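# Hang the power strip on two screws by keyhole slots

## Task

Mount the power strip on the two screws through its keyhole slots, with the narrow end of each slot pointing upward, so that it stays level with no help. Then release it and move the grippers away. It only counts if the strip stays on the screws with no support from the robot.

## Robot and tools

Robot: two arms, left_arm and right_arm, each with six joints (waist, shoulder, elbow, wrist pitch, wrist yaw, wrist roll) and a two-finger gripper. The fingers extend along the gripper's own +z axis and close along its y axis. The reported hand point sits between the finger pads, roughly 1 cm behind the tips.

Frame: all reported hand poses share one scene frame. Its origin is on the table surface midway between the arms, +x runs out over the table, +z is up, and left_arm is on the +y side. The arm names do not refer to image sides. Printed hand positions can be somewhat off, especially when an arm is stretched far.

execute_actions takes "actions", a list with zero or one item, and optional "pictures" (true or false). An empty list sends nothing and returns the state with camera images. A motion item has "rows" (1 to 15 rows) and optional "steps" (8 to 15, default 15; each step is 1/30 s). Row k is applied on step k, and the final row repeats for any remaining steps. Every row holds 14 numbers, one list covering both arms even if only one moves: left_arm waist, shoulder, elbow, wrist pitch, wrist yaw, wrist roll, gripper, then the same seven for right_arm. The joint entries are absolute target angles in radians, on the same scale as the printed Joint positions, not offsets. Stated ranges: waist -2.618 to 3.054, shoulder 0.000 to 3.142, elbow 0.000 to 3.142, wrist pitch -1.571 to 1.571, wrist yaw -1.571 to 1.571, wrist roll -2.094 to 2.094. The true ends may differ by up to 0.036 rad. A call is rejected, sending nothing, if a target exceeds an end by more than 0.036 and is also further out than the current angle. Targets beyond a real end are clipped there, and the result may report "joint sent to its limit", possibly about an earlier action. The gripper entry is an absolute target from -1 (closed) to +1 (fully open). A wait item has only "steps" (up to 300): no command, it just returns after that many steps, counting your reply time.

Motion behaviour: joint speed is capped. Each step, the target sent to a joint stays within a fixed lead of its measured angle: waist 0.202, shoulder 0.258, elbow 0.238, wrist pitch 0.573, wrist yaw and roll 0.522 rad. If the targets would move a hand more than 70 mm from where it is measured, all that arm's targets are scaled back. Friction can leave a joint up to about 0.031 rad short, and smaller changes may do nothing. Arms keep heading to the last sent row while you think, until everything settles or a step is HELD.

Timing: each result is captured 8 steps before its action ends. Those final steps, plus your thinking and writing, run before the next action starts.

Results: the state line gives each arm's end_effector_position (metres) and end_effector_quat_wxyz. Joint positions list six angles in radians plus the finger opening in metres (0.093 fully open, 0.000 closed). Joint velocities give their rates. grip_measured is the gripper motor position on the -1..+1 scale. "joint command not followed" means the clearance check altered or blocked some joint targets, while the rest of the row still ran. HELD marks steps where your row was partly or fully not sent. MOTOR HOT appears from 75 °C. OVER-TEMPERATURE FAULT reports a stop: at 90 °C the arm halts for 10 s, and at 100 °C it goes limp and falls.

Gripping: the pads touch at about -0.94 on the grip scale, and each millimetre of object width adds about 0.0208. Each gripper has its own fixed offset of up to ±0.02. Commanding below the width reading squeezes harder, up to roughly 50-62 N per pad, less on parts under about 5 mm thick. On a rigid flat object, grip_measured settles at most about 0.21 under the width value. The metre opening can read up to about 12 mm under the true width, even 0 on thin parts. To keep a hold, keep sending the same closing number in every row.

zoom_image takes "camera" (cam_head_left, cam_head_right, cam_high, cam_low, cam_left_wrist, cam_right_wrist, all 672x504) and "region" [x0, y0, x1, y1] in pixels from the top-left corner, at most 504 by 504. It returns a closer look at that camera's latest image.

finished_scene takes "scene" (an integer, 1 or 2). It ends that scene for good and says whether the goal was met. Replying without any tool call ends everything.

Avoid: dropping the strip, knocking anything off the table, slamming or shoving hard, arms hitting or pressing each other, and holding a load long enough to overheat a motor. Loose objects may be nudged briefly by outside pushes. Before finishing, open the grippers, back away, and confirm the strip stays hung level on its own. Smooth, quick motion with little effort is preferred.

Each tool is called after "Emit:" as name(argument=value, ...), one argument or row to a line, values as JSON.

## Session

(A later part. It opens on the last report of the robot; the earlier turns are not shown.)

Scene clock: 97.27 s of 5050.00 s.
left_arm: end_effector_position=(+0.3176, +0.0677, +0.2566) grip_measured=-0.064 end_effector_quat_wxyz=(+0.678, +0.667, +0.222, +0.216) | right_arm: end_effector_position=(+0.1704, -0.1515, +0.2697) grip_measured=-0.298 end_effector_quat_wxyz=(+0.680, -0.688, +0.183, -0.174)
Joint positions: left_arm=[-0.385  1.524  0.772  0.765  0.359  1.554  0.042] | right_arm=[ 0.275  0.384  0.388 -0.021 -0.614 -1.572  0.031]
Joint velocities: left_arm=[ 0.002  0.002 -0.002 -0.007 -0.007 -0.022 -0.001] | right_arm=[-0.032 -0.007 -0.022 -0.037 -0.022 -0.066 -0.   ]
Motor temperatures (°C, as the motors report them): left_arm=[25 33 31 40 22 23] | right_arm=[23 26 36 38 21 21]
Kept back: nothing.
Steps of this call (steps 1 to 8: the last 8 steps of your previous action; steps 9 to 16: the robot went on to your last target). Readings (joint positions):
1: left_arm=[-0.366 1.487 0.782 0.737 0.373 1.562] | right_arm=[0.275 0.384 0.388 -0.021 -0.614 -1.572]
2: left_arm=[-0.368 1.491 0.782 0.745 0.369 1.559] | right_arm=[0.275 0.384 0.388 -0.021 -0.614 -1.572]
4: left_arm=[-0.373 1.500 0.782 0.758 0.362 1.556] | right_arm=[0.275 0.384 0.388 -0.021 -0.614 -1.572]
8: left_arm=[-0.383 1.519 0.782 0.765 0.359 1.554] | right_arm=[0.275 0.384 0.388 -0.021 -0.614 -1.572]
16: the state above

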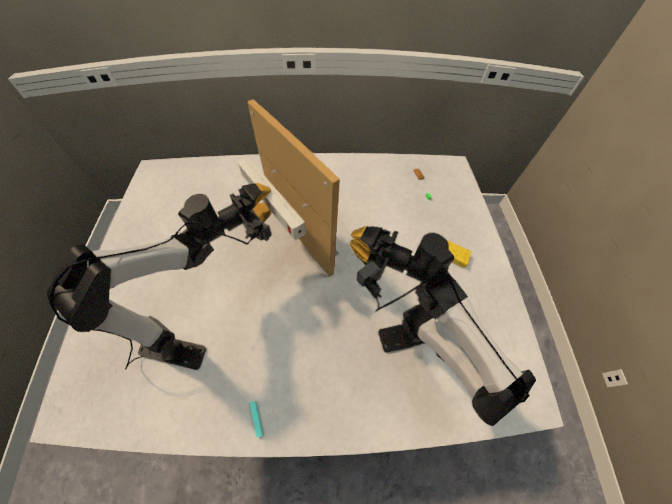

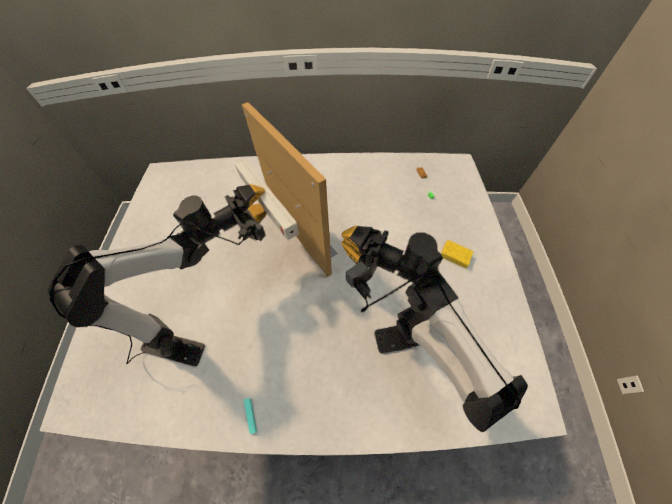

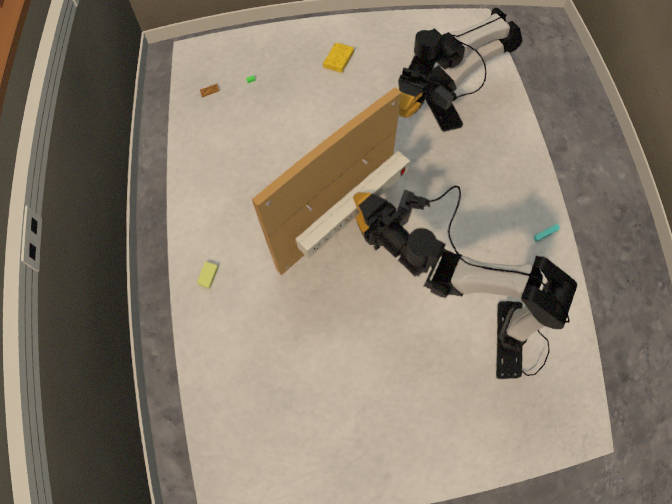

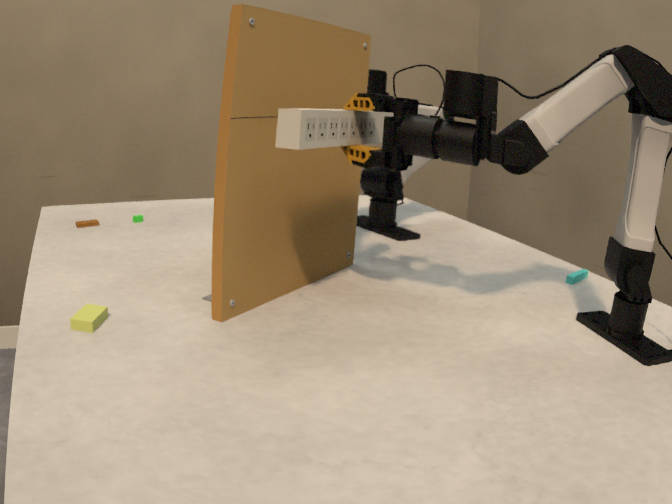

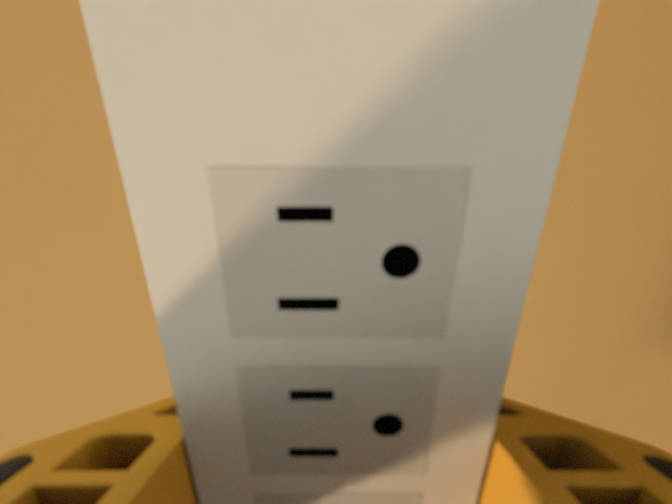

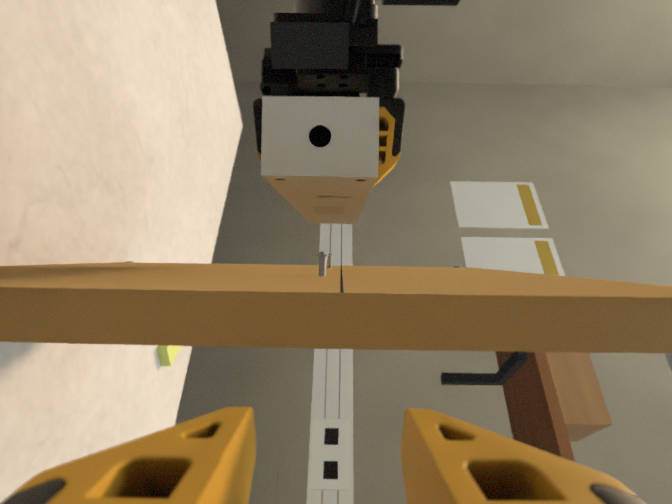

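Emit:
execute_actions(
  actions=[
    {"rows": [[-0.396,1.502,0.791,0.919,0.349,1.55,-0.4,0.266,0.402,0.412,-0.03,-0.6,-1.579,-0.3],[-0.396,1.502,0.791,0.919,0.349,1.55,-0.4,0.266,0.408,0.424,-0.06,-0.598,-1.579,-0.3],[-0.396,1.502,0.791,0.919,0.349,1.55,-0.4,0.266,0.418,0.442,-0.102,-0.596,-1.579,-0.3],[-0.396,1.502,0.791,0.919,0.349,1.55,-0.4,0.266,0.432,0.468,-0.147,-0.594,-1.579,-0.3],[-0.396,1.502,0.791,0.919,0.349,1.55,-0.4,0.266,0.448,0.499,-0.197,-0.592,-1.579,-0.3],[-0.396,1.502,0.791,0.919,0.349,1.55,-0.4,0.266,0.468,0.535,-0.251,-0.59,-1.579,-0.3],[-0.396,1.502,0.791,0.919,0.349,1.55,-0.4,0.266,0.49,0.577,-0.308,-0.588,-1.579,-0.3],[-0.396,1.502,0.791,0.919,0.349,1.55,-0.4,0.266,0.514,0.622,-0.368,-0.586,-1.579,-0.3],[-0.396,1.502,0.791,0.919,0.349,1.55,-0.4,0.266,0.54,0.673,-0.429,-0.584,-1.579,-0.3],[-0.396,1.502,0.791,0.919,0.349,1.55,-0.4,0.266,0.568,0.725,-0.493,-0.582,-1.579,-0.3],[-0.396,1.502,0.791,0.919,0.349,1.55,-0.4,0.266,0.598,0.782,-0.558,-0.58,-1.579,-0.3],[-0.396,1.502,0.791,0.919,0.349,1.55,-0.4,0.266,0.629,0.839,-0.624,-0.578,-1.579,-0.3],[-0.396,1.502,0.791,0.919,0.349,1.55,-0.4,0.266,0.661,0.899,-0.689,-0.576,-1.579,-0.3],[-0.396,1.502,0.791,0.919,0.349,1.55,-0.4,0.266,0.693,0.959,-0.753,-0.574,-1.579,-0.3],[-0.396,1.502,0.791,0.919,0.349,1.55,-0.4,0.266,0.725,1.02,-0.817,-0.572,-1.579,-0.3]], "steps": 15},
  ],
)

Emit:
execute_actions(
  actions=[
    {"rows": [[-0.396,1.502,0.791,0.919,0.349,1.55,-0.4,0.266,0.758,1.082,-0.879,-0.572,-1.579,-0.3],[-0.396,1.502,0.791,0.919,0.349,1.55,-0.4,0.266,0.789,1.142,-0.939,-0.572,-1.579,-0.3],[-0.396,1.502,0.791,0.919,0.349,1.55,-0.4,0.266,0.821,1.202,-0.995,-0.572,-1.579,-0.3],[-0.396,1.502,0.791,0.919,0.349,1.55,-0.4,0.266,0.852,1.259,-1.05,-0.572,-1.579,-0.3],[-0.396,1.502,0.791,0.919,0.349,1.55,-0.4,0.266,0.882,1.316,-1.1,-0.572,-1.579,-0.3],[-0.396,1.502,0.791,0.919,0.349,1.55,-0.4,0.266,0.91,1.368,-1.146,-0.572,-1.579,-0.3],[-0.396,1.502,0.791,0.919,0.349,1.55,-0.4,0.266,0.936,1.419,-1.186,-0.572,-1.579,-0.3],[-0.396,1.502,0.791,0.919,0.349,1.55,-0.4,0.266,0.96,1.464,-1.222,-0.572,-1.579,-0.3],[-0.396,1.502,0.791,0.919,0.349,1.55,-0.4,0.266,0.982,1.506,-1.251,-0.572,-1.579,-0.3],[-0.396,1.502,0.791,0.919,0.349,1.55,-0.4,0.266,1.002,1.542,-1.274,-0.572,-1.579,-0.3],[-0.396,1.502,0.791,0.919,0.349,1.55,-0.4,0.266,1.018,1.573,-1.29,-0.572,-1.579,-0.3],[-0.396,1.502,0.791,0.919,0.349,1.55,-0.4,0.266,1.032,1.599,-1.297,-0.572,-1.579,-0.3],[-0.396,1.502,0.791,0.919,0.349,1.55,-0.4,0.266,1.042,1.617,-1.295,-0.572,-1.579,-0.3],[-0.396,1.502,0.791,0.919,0.349,1.55,-0.4,0.266,1.048,1.629,-1.28,-0.572,-1.579,-0.3],[-0.396,1.502,0.791,0.919,0.349,1.55,-0.4,0.266,1.05,1.633,-1.25,-0.572,-1.579,-0.3]], "steps": 15},
  ],
)

Emit:
execute_actions(
  actions=[
    {"steps": 15},
  ],
  pictures=true,
)

Emit:
zoom_image(
  camera="cam_right_wrist",
  region=[240, 150, 480, 330],
)

Scene clock: 99.70 s of 5050.00 s.
left_arm: end_effector_position=(+0.3176, +0.0677, +0.2567) grip_measured=-0.064 end_effector_quat_wxyz=(+0.678, +0.667, +0.222, +0.216) | right_arm: end_effector_position=(+0.1720, -0.1516, +0.2752) grip_measured=-0.298 end_effector_quat_wxyz=(+0.658, -0.707, +0.209, -0.152)
Joint positions: left_arm=[-0.385  1.524  0.772  0.766  0.359  1.554  0.042] | right_arm=[ 0.275  0.435  0.489 -0.162 -0.608 -1.572  0.031]
Joint velocities: left_arm=[-0.002  0.007  0.007 -0.007  0.007 -0.081 -0.   ] | right_arm=[ 0.007  0.564  1.018 -1.136 -0.066  0.037 -0.002]
Motor temperatures (°C, as the motors report them): left_arm=[25 32 31 41 22 23] | right_arm=[23 26 37 38 21 21]
Steps of this call (steps 1 to 15: the robot went on to your last target; steps 16 to 66: nothing new was sent; steps 67 to 73: the first 7 steps of this action). Readings (joint positions):
67: left_arm=[-0.385 1.524 0.772 0.766 0.359 1.554] | right_arm=[0.275 0.384 0.388 -0.022 -0.614 -1.572]
68: left_arm=[-0.385 1.524 0.772 0.766 0.359 1.554] | right_arm=[0.275 0.384 0.390 -0.028 -0.613 -1.572]
70: left_arm=[-0.385 1.524 0.772 0.766 0.359 1.554] | right_arm=[0.275 0.392 0.410 -0.065 -0.612 -1.572]
73: the state above

Scene clock: 100.20 s of 5050.00 s.
left_arm: end_effector_position=(+0.3176, +0.0677, +0.2567) grip_measured=-0.064 end_effector_quat_wxyz=(+0.678, +0.667, +0.222, +0.216) | right_arm: end_effector_position=(+0.1715, -0.1552, +0.3695) grip_measured=-0.298 end_effector_quat_wxyz=(-0.541, +0.778, -0.317, +0.046)
Joint positions: left_arm=[-0.385  1.524  0.772  0.766  0.359  1.554  0.042] | right_arm=[ 0.275  0.869  1.316 -0.962 -0.587 -1.572  0.031]
Joint velocities: left_arm=[-0.007  0.002 -0.012 -0.007  0.022 -0.037 -0.   ] | right_arm=[-0.017  0.842  1.551 -1.516  0.007  0.037 -0.   ]
Motor temperatures (°C, as the motors report them): left_arm=[25 32 31 41 22 23] | right_arm=[23 26 37 38 21 21]
Steps of this call (steps 1 to 8: the last 8 steps of your previous action; steps 9 to 15: the first 7 steps of this action). Readings (joint positions):
9: left_arm=[-0.385 1.524 0.772 0.766 0.359 1.554] | right_arm=[0.275 0.683 0.963 -0.628 -0.591 -1.572]
10: left_arm=[-0.385 1.524 0.772 0.766 0.359 1.554] | right_arm=[0.275 0.715 1.024 -0.686 -0.590 -1.572]
12: left_arm=[-0.385 1.524 0.772 0.766 0.359 1.554] | right_arm=[0.275 0.779 1.146 -0.801 -0.588 -1.572]
15: the state above

Scene clock: 100.70 s of 5050.00 s.
left_arm: end_effector_position=(+0.3176, +0.0677, +0.2567) grip_measured=-0.064 end_effector_quat_wxyz=(+0.678, +0.667, +0.222, +0.216) | right_arm: end_effector_position=(+0.1664, -0.1579, +0.3941) grip_measured=-0.298 end_effector_quat_wxyz=(-0.496, +0.795, -0.349, +0.007)
Joint positions: left_arm=[-0.385  1.524  0.772  0.766  0.359  1.554  0.042] | right_arm=[ 0.275  1.029  1.613 -1.239 -0.585 -1.572  0.031]
Joint velocities: left_arm=[-0.002  0.007 -0.002 -0.007 -0.051  0.022  0.001] | right_arm=[ 0.002 -0.022 -0.007 -0.037  0.007  0.095 -0.   ]
Motor temperatures (°C, as the motors report them): left_arm=[25 32 32 42 22 23] | right_arm=[23 26 37 38 21 21]
Kept back: nothing.
Steps of this call (steps 1 to 8: the last 8 steps of your previous action; steps 9 to 15: the robot went on to your last target). Readings (joint positions):
1: left_arm=[-0.385 1.524 0.772 0.766 0.359 1.554] | right_arm=[0.275 0.897 1.367 -1.011 -0.586 -1.572]
2: left_arm=[-0.385 1.524 0.772 0.766 0.359 1.554] | right_arm=[0.275 0.922 1.415 -1.055 -0.586 -1.572]
4: left_arm=[-0.385 1.524 0.772 0.766 0.359 1.554] | right_arm=[0.275 0.966 1.498 -1.132 -0.586 -1.572]
8: left_arm=[-0.385 1.524 0.772 0.766 0.359 1.554] | right_arm=[0.275 1.020 1.597 -1.214 -0.585 -1.572]
15: the state above

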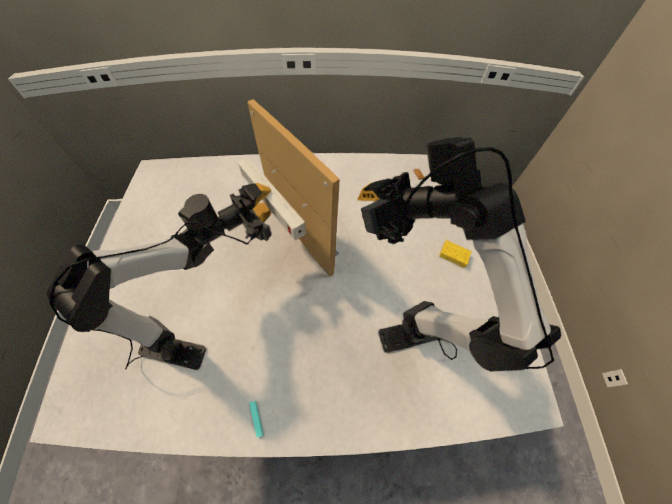

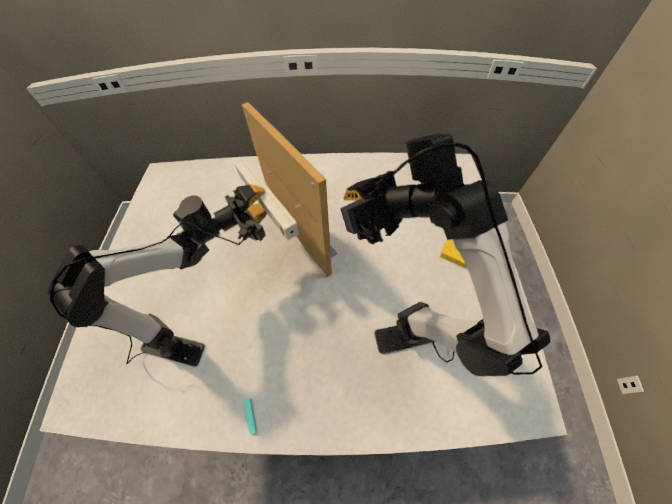

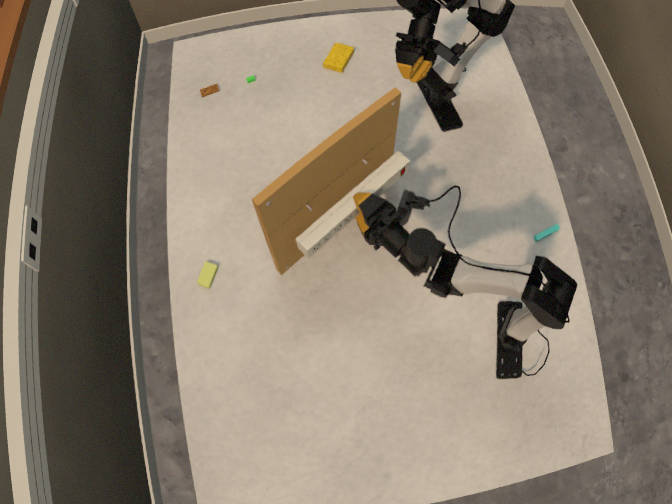

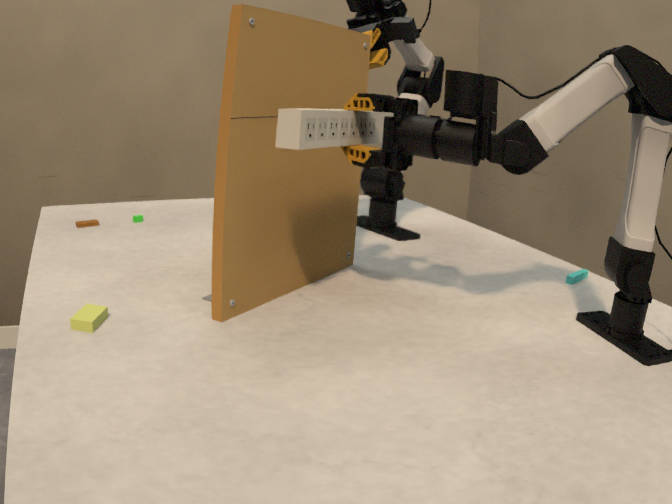

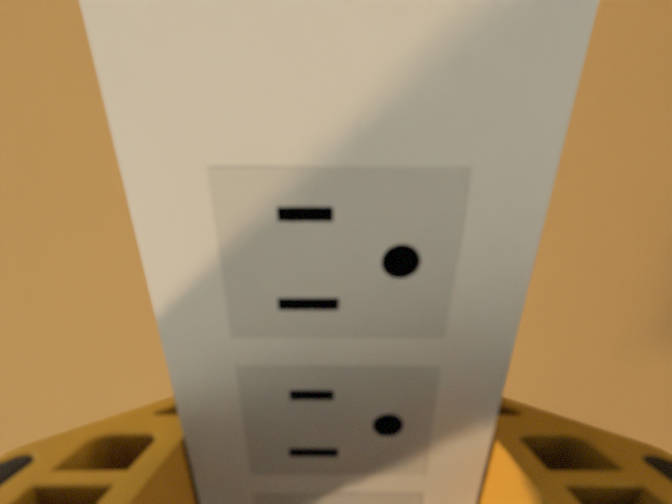

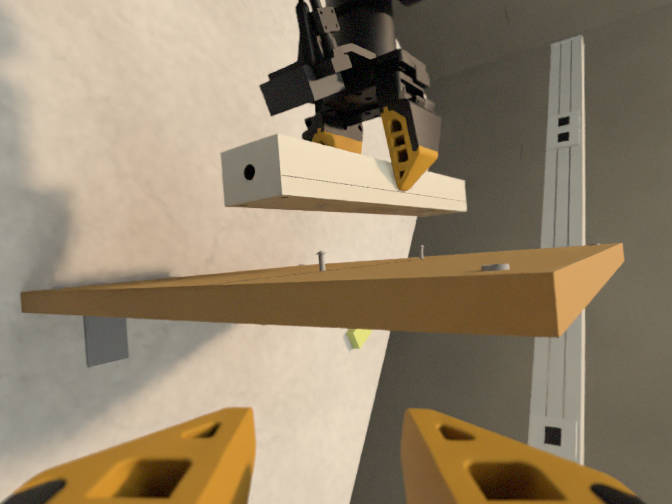

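Region (240, 150, 480, 330) of cam_right_wrist's 672x504 image, scaled by 2.100, with more detail than that image has; it fills the top 378 rows of this view, and the rest is white.

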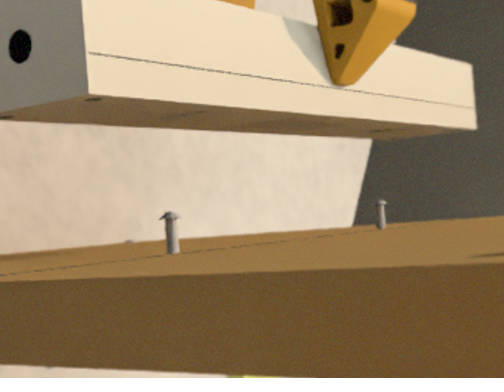

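Emit:
execute_actions(
  actions=[],
)

Emit:
zoom_image(
  camera="cam_right_wrist",
  region=[290, 190, 370, 280],
)

Emit:
zoom_image(
  camera="cam_right_wrist",
  region=[385, 190, 465, 280],
)

Scene clock: 102.13 s of 5050.00 s.
left_arm: end_effector_position=(+0.3176, +0.0677, +0.2567) grip_measured=-0.064 end_effector_quat_wxyz=(+0.678, +0.667, +0.222, +0.216) | right_arm: end_effector_position=(+0.1654, -0.1584, +0.3926) grip_measured=-0.298 end_effector_quat_wxyz=(-0.493, +0.796, -0.352, +0.005)
Joint positions: left_arm=[-0.385  1.524  0.772  0.766  0.359  1.554  0.042] | right_arm=[ 0.275  1.029  1.613 -1.248 -0.585 -1.572  0.031]
Joint velocities: left_arm=[-0.002 -0.012 -0.007 -0.037 -0.066 -0.051  0.001] | right_arm=[-0.002 -0.002 -0.002 -0.037 -0.066 -0.022  0.001]
Motor temperatures (°C, as the motors report them): left_arm=[25 32 32 43 22 23] | right_arm=[23 26 37 38 21 21]
Kept back: nothing.
Steps of this call (steps 1 to 15: the robot went on to your last target; steps 16 to 43: nothing new was sent). Readings (joint positions):
1: left_arm=[-0.385 1.524 0.772 0.766 0.359 1.554] | right_arm=[0.275 1.029 1.613 -1.241 -0.585 -1.572]
2: left_arm=[-0.385 1.524 0.772 0.766 0.359 1.554] | right_arm=[0.275 1.029 1.613 -1.243 -0.585 -1.572]
4: left_arm=[-0.385 1.524 0.772 0.766 0.359 1.554] | right_arm=[0.275 1.029 1.613 -1.245 -0.585 -1.572]
8: left_arm=[-0.385 1.524 0.772 0.766 0.359 1.554] | right_arm=[0.275 1.029 1.613 -1.247 -0.585 -1.572]
43: the state above
All arms were judged still, so your last target was given up. Only a new action makes them travel on or press farther. Fingers that are still opening or closing keep moving.

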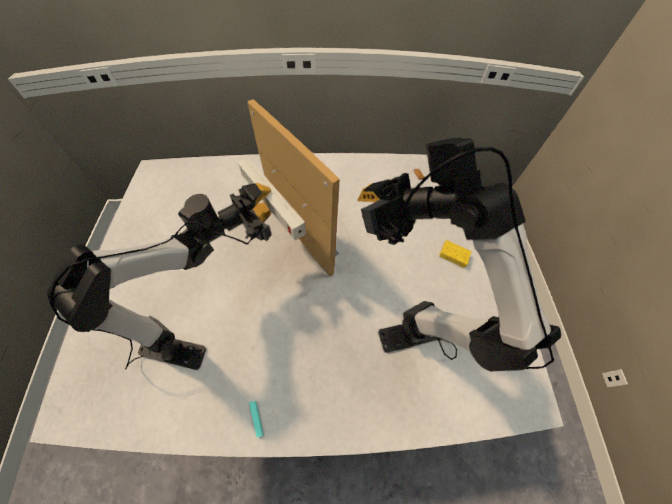

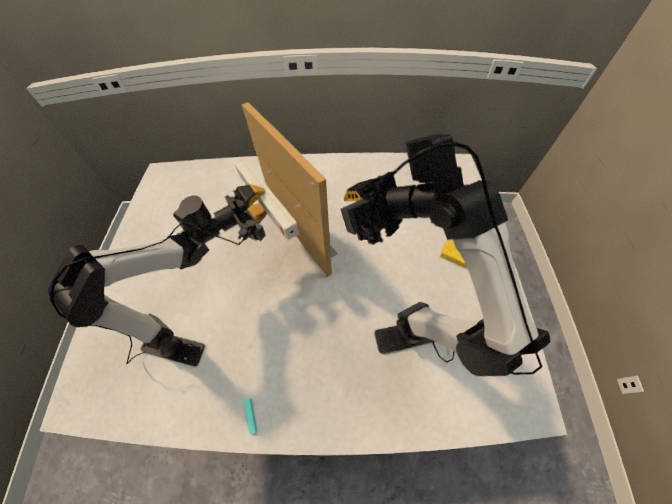

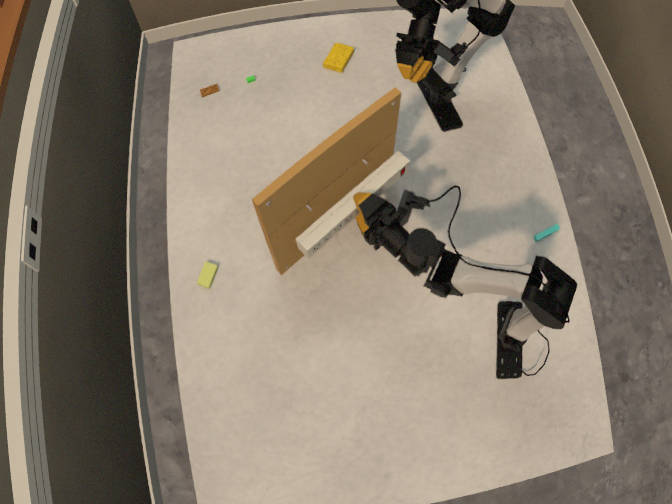

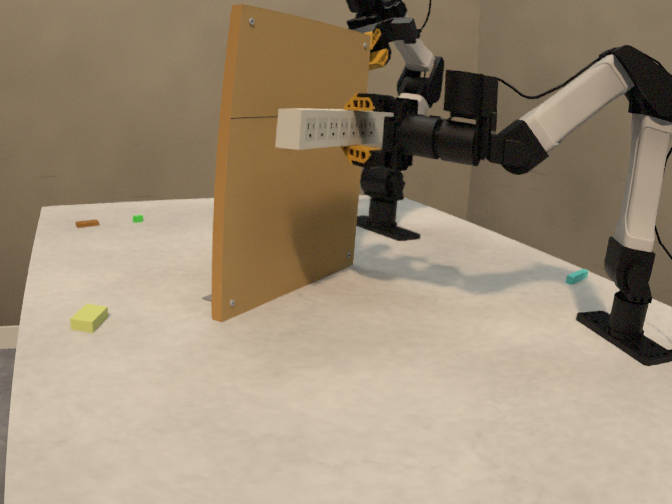

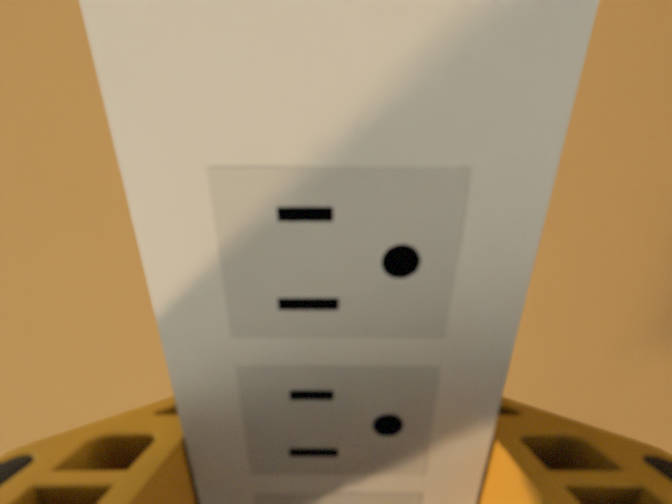

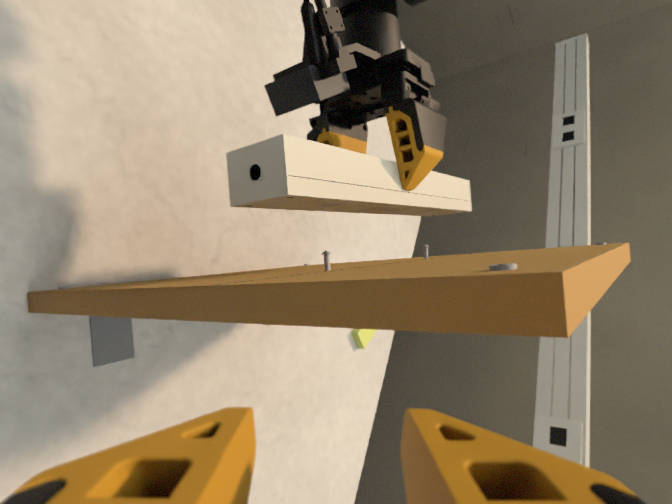

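Region (290, 190, 370, 280) of cam_right_wrist's 672x504 image, scaled by 5.600, with more detail than that image has.

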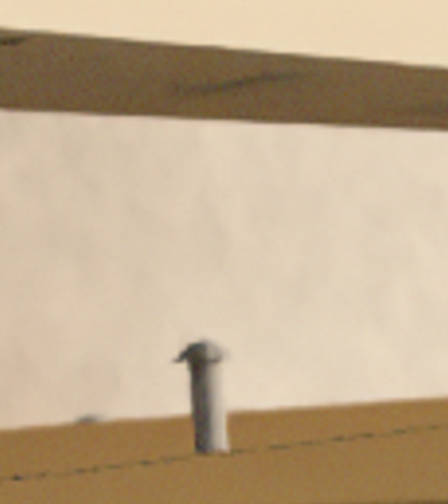

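Region (385, 190, 465, 280) of cam_right_wrist's 672x504 image, scaled by 5.600, with more detail than that image has.

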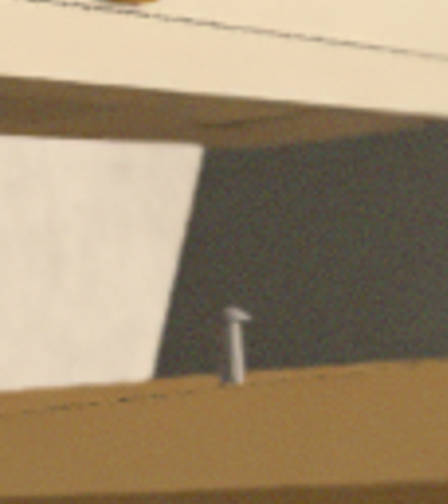

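Emit:
zoom_image(
  camera="cam_right_wrist",
  region=[312, 194, 352, 214],
)

Emit:
zoom_image(
  camera="cam_right_wrist",
  region=[410, 202, 450, 222],
)

Emit:
zoom_image(
  camera="cam_right_wrist",
  region=[220, 125, 340, 280],
)

Region (312, 194, 352, 214) of cam_right_wrist's 672x504 image, scaled by 12.600, with more detail than that image has.

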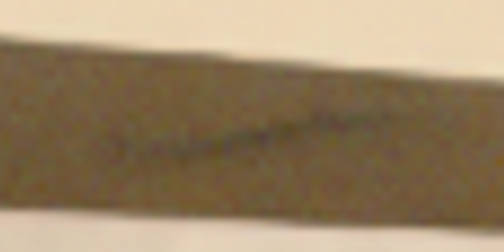

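Region (410, 202, 450, 222) of cam_right_wrist's 672x504 image, scaled by 12.600, with more detail than that image has.

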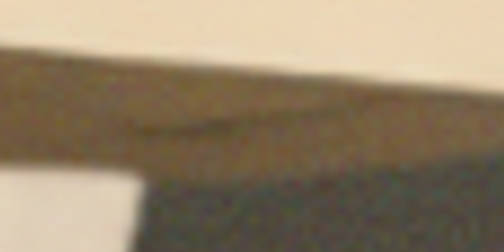

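Region (220, 125, 340, 280) of cam_right_wrist's 672x504 image, scaled by 3.252, with more detail than that image has; it fills the left 390 columns of this view, and the rest is white.

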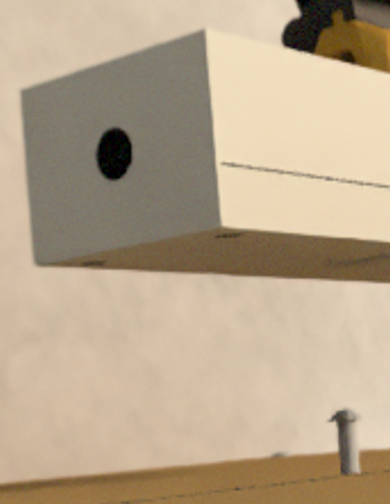

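Emit:
execute_actions(
  actions=[
    {"rows":[
[-0.3962,1.5023,0.803,0.919,0.3475,1.55,-0.4,0.266,1.05,1.633,-1.25,-0.572,-1.579,-0.3],
[-0.3967,1.5033,0.815,0.919,0.3465,1.55,-0.4,0.266,1.05,1.633,-1.25,-0.572,-1.579,-0.3],
[-0.3974,1.5049,0.825,0.919,0.3452,1.55,-0.4,0.266,1.05,1.633,-1.25,-0.572,-1.579,-0.3],
[-0.3984,1.5070,0.8312,0.919,0.3437,1.55,-0.4,0.266,1.05,1.633,-1.25,-0.572,-1.579,-0.3],
[-0.3997,1.5096,0.8338,0.919,0.3420,1.55,-0.4,0.266,1.05,1.633,-1.25,-0.572,-1.579,-0.3],
[-0.4012,1.5126,0.8369,0.919,0.3402,1.55,-0.4,0.266,1.05,1.633,-1.25,-0.572,-1.579,-0.3],
[-0.4028,1.5160,0.8404,0.919,0.3382,1.55,-0.4,0.266,1.05,1.633,-1.25,-0.572,-1.579,-0.3],
[-0.4046,1.5196,0.8442,0.919,0.3362,1.55,-0.4,0.266,1.05,1.633,-1.25,-0.572,-1.579,-0.3],
[-0.4064,1.5235,0.8481,0.919,0.3341,1.55,-0.4,0.266,1.05,1.633,-1.25,-0.572,-1.579,-0.3],
[-0.4084,1.5276,0.8523,0.919,0.3320,1.55,-0.4,0.266,1.05,1.633,-1.25,-0.572,-1.579,-0.3],
[-0.4104,1.5318,0.8566,0.919,0.3299,1.55,-0.4,0.266,1.05,1.633,-1.25,-0.572,-1.579,-0.3],
[-0.4125,1.5360,0.8610,0.919,0.3278,1.55,-0.4,0.266,1.05,1.633,-1.25,-0.572,-1.579,-0.3],
[-0.4146,1.5402,0.8654,0.919,0.3258,1.55,-0.4,0.266,1.05,1.633,-1.25,-0.572,-1.579,-0.3],
[-0.4166,1.5444,0.8697,0.919,0.3238,1.55,-0.4,0.266,1.05,1.633,-1.25,-0.572,-1.579,-0.3],
[-0.4186,1.5485,0.8739,0.919,0.3220,1.55,-0.4,0.266,1.05,1.633,-1.25,-0.572,-1.579,-0.3]
],"steps":15},
  ],
)

Emit:
execute_actions(
  actions=[
    {"rows":[
[-0.4204,1.5524,0.8778,0.919,0.3203,1.55,-0.4,0.266,1.05,1.633,-1.25,-0.572,-1.579,-0.3],
[-0.4222,1.5560,0.8816,0.919,0.3188,1.55,-0.4,0.266,1.05,1.633,-1.25,-0.572,-1.579,-0.3],
[-0.4238,1.5594,0.8851,0.919,0.3175,1.55,-0.4,0.266,1.05,1.633,-1.25,-0.572,-1.579,-0.3],
[-0.4253,1.5624,0.8882,0.919,0.3165,1.55,-0.4,0.266,1.05,1.633,-1.25,-0.572,-1.579,-0.3],
[-0.4266,1.5650,0.8908,0.919,0.3157,1.55,-0.4,0.266,1.05,1.633,-1.25,-0.572,-1.579,-0.3],
[-0.4276,1.5671,0.8930,0.919,0.3152,1.55,-0.4,0.266,1.05,1.633,-1.25,-0.572,-1.579,-0.3],
[-0.4283,1.5687,0.8946,0.919,0.315,1.55,-0.4,0.266,1.05,1.633,-1.25,-0.572,-1.579,-0.3],
[-0.4288,1.5697,0.8956,0.919,0.315,1.55,-0.4,0.266,1.05,1.633,-1.25,-0.572,-1.579,-0.3],
[-0.429,1.570,0.896,0.919,0.315,1.55,-0.4,0.266,1.05,1.633,-1.25,-0.572,-1.579,-0.3]
],"steps":12},
  ],
)

Emit:
execute_actions(
  actions=[
    {"steps":16},
  ],
  pictures=true,
)

Emit:
zoom_image(
  camera="cam_right_wrist",
  region=[300, 220, 360, 275],
)

Emit:
zoom_image(
  camera="cam_right_wrist",
  region=[400, 215, 460, 270],
)

Scene clock: 108.70 s of 5050.00 s.
left_arm: end_effector_position=(+0.3181, +0.0678, +0.2564) grip_measured=-0.064 end_effector_quat_wxyz=(+0.677, +0.666, +0.223, +0.218) | right_arm: end_effector_position=(+0.1654, -0.1584, +0.3926) grip_measured=-0.298 end_effector_quat_wxyz=(-0.493, +0.796, -0.352, +0.005)
Joint positions: left_arm=[-0.386  1.525  0.772  0.766  0.355  1.554  0.042] | right_arm=[ 0.275  1.029  1.613 -1.248 -0.585 -1.572  0.031]
Joint velocities: left_arm=[-0.051  0.037 -0.007 -0.022 -0.11  -0.022  0.   ] | right_arm=[ 0.007  0.002 -0.012 -0.007  0.022 -0.022 -0.   ]
Motor temperatures (°C, as the motors report them): left_arm=[25 32 32 46 21 23] | right_arm=[23 26 36 37 21 21]
Steps of this call (steps 1 to 90: nothing new was sent; then 3.33 s passed at rest; steps 91 to 97: the first 7 steps of this action). Readings (joint positions):
91: left_arm=[-0.385 1.524 0.772 0.766 0.359 1.554] | right_arm=[0.275 1.029 1.613 -1.248 -0.585 -1.572]
92: left_arm=[-0.385 1.524 0.772 0.766 0.359 1.554] | right_arm=[0.275 1.029 1.613 -1.248 -0.585 -1.572]
94: left_arm=[-0.385 1.524 0.772 0.766 0.359 1.554] | right_arm=[0.275 1.029 1.613 -1.248 -0.585 -1.572]
97: the state above

Scene clock: 109.10 s of 5050.00 s.
left_arm: end_effector_position=(+0.3243, +0.0537, +0.2544) grip_measured=-0.064 end_effector_quat_wxyz=(+0.677, +0.668, +0.223, +0.215) | right_arm: end_effector_position=(+0.1654, -0.1584, +0.3926) grip_measured=-0.298 end_effector_quat_wxyz=(-0.493, +0.796, -0.352, +0.005)
Joint positions: left_arm=[-0.41   1.578  0.819  0.767  0.335  1.553  0.042] | right_arm=[ 0.275  1.029  1.613 -1.248 -0.585 -1.572  0.031]
Joint velocities: left_arm=[-0.037  0.09   0.105  0.037 -0.007 -0.022 -0.   ] | right_arm=[-0.007 -0.007 -0.002  0.007  0.007  0.066 -0.   ]
Motor temperatures (°C, as the motors report them): left_arm=[25 32 32 46 21 23] | right_arm=[23 26 36 37 21 21]
Steps of this call (steps 1 to 8: the last 8 steps of your previous action; steps 9 to 12: the first 4 steps of this action). Readings (joint positions):
9: left_arm=[-0.405 1.567 0.808 0.767 0.340 1.553] | right_arm=[0.275 1.029 1.613 -1.248 -0.585 -1.572]
10: left_arm=[-0.407 1.571 0.812 0.767 0.338 1.553] | right_arm=[0.275 1.029 1.613 -1.248 -0.585 -1.572]
12: the state above

Scene clock: 109.63 s of 5050.00 s.
left_arm: end_effector_position=(+0.3263, +0.0501, +0.2547) grip_measured=-0.064 end_effector_quat_wxyz=(+0.677, +0.668, +0.223, +0.216) | right_arm: end_effector_position=(+0.1654, -0.1584, +0.3926) grip_measured=-0.298 end_effector_quat_wxyz=(-0.493, +0.796, -0.352, +0.005)
Joint positions: left_arm=[-0.417  1.591  0.833  0.767  0.327  1.553  0.042] | right_arm=[ 0.275  1.029  1.613 -1.248 -0.585 -1.572  0.031]
Joint velocities: left_arm=[-0.017 -0.017 -0.007  0.037  0.051  0.022 -0.001] | right_arm=[-0.017 -0.002 -0.002 -0.051  0.022 -0.022  0.   ]
Motor temperatures (°C, as the motors report them): left_arm=[25 32 33 46 21 23] | right_arm=[23 26 36 37 21 21]
Kept back: nothing.
Steps of this call (steps 1 to 8: the last 8 steps of your previous action; steps 9 to 16: the robot went on to your last target). Readings (joint positions):
1: left_arm=[-0.412 1.581 0.823 0.767 0.333 1.553] | right_arm=[0.275 1.029 1.613 -1.248 -0.585 -1.572]
2: left_arm=[-0.413 1.584 0.826 0.767 0.332 1.553] | right_arm=[0.275 1.029 1.613 -1.248 -0.585 -1.572]
4: left_arm=[-0.415 1.589 0.831 0.767 0.330 1.553] | right_arm=[0.275 1.029 1.613 -1.248 -0.585 -1.572]
8: left_arm=[-0.417 1.591 0.833 0.767 0.328 1.553] | right_arm=[0.275 1.029 1.613 -1.248 -0.585 -1.572]
16: the state above

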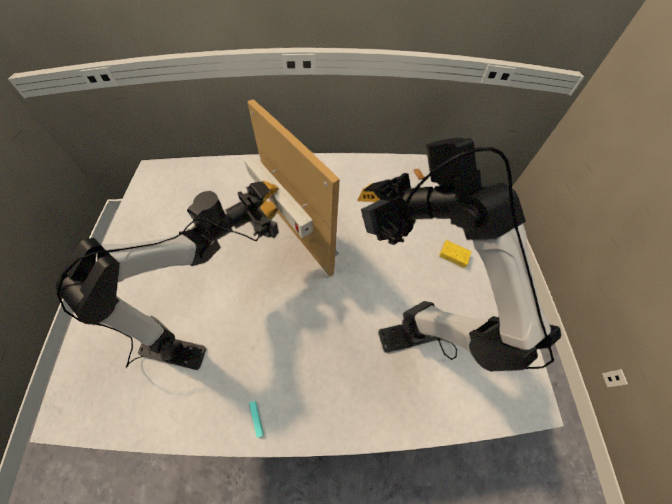

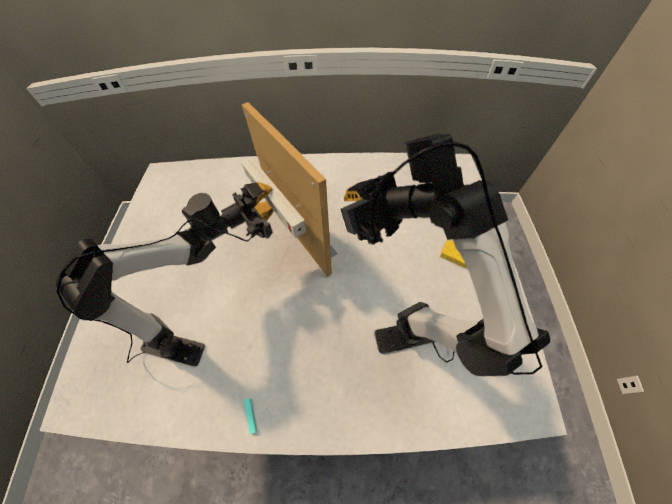

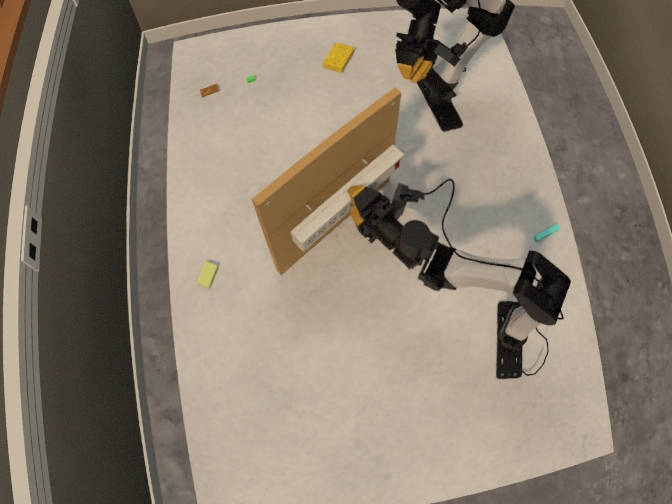

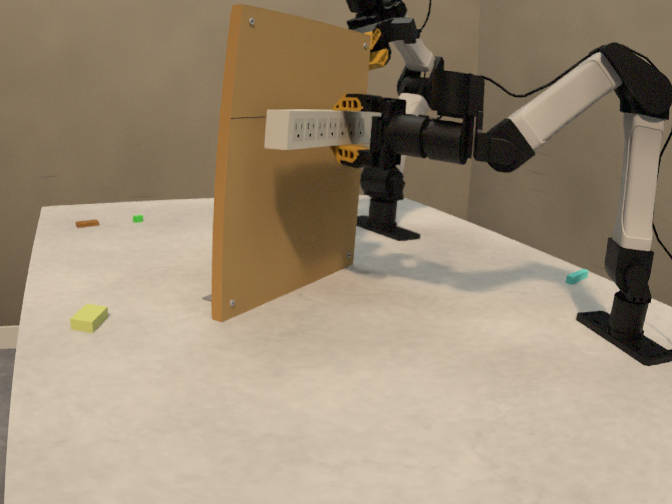

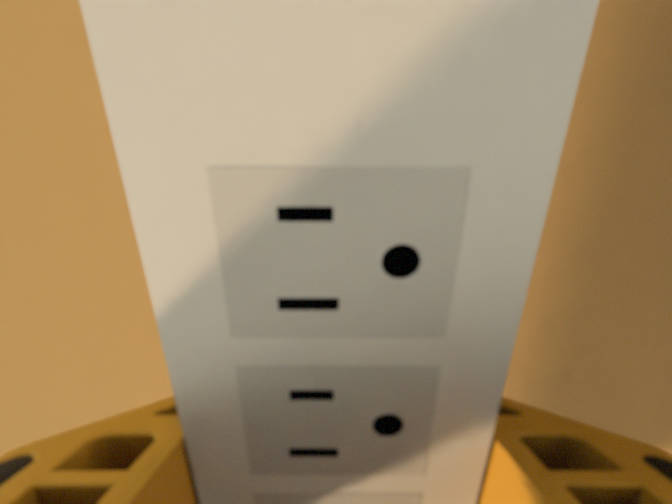

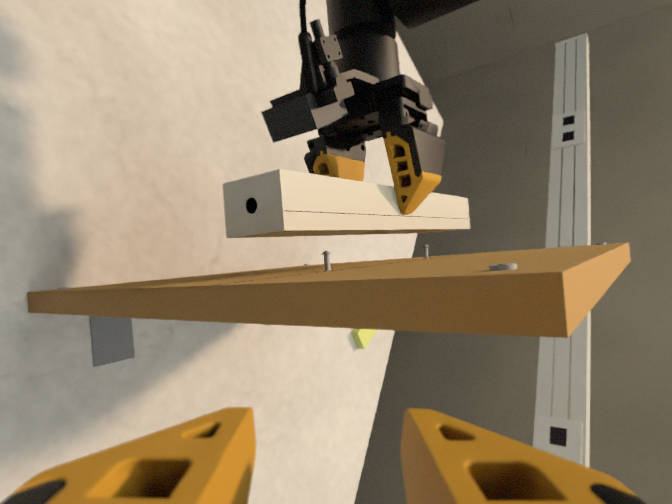

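Region (300, 220, 360, 275) of cam_right_wrist's 672x504 image, scaled by 8.400, with more detail than that image has; it fills the top 462 rows of this view, and the rest is white.

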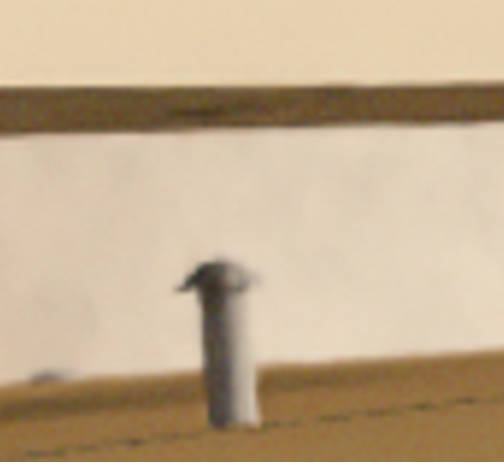

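Region (400, 215, 460, 270) of cam_right_wrist's 672x504 image, scaled by 8.400, with more detail than that image has; it fills the top 462 rows of this view, and the rest is white.

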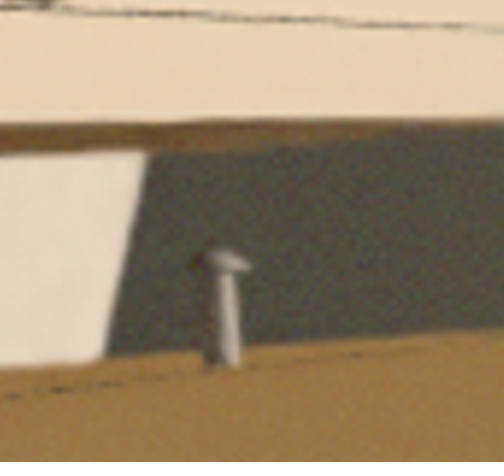

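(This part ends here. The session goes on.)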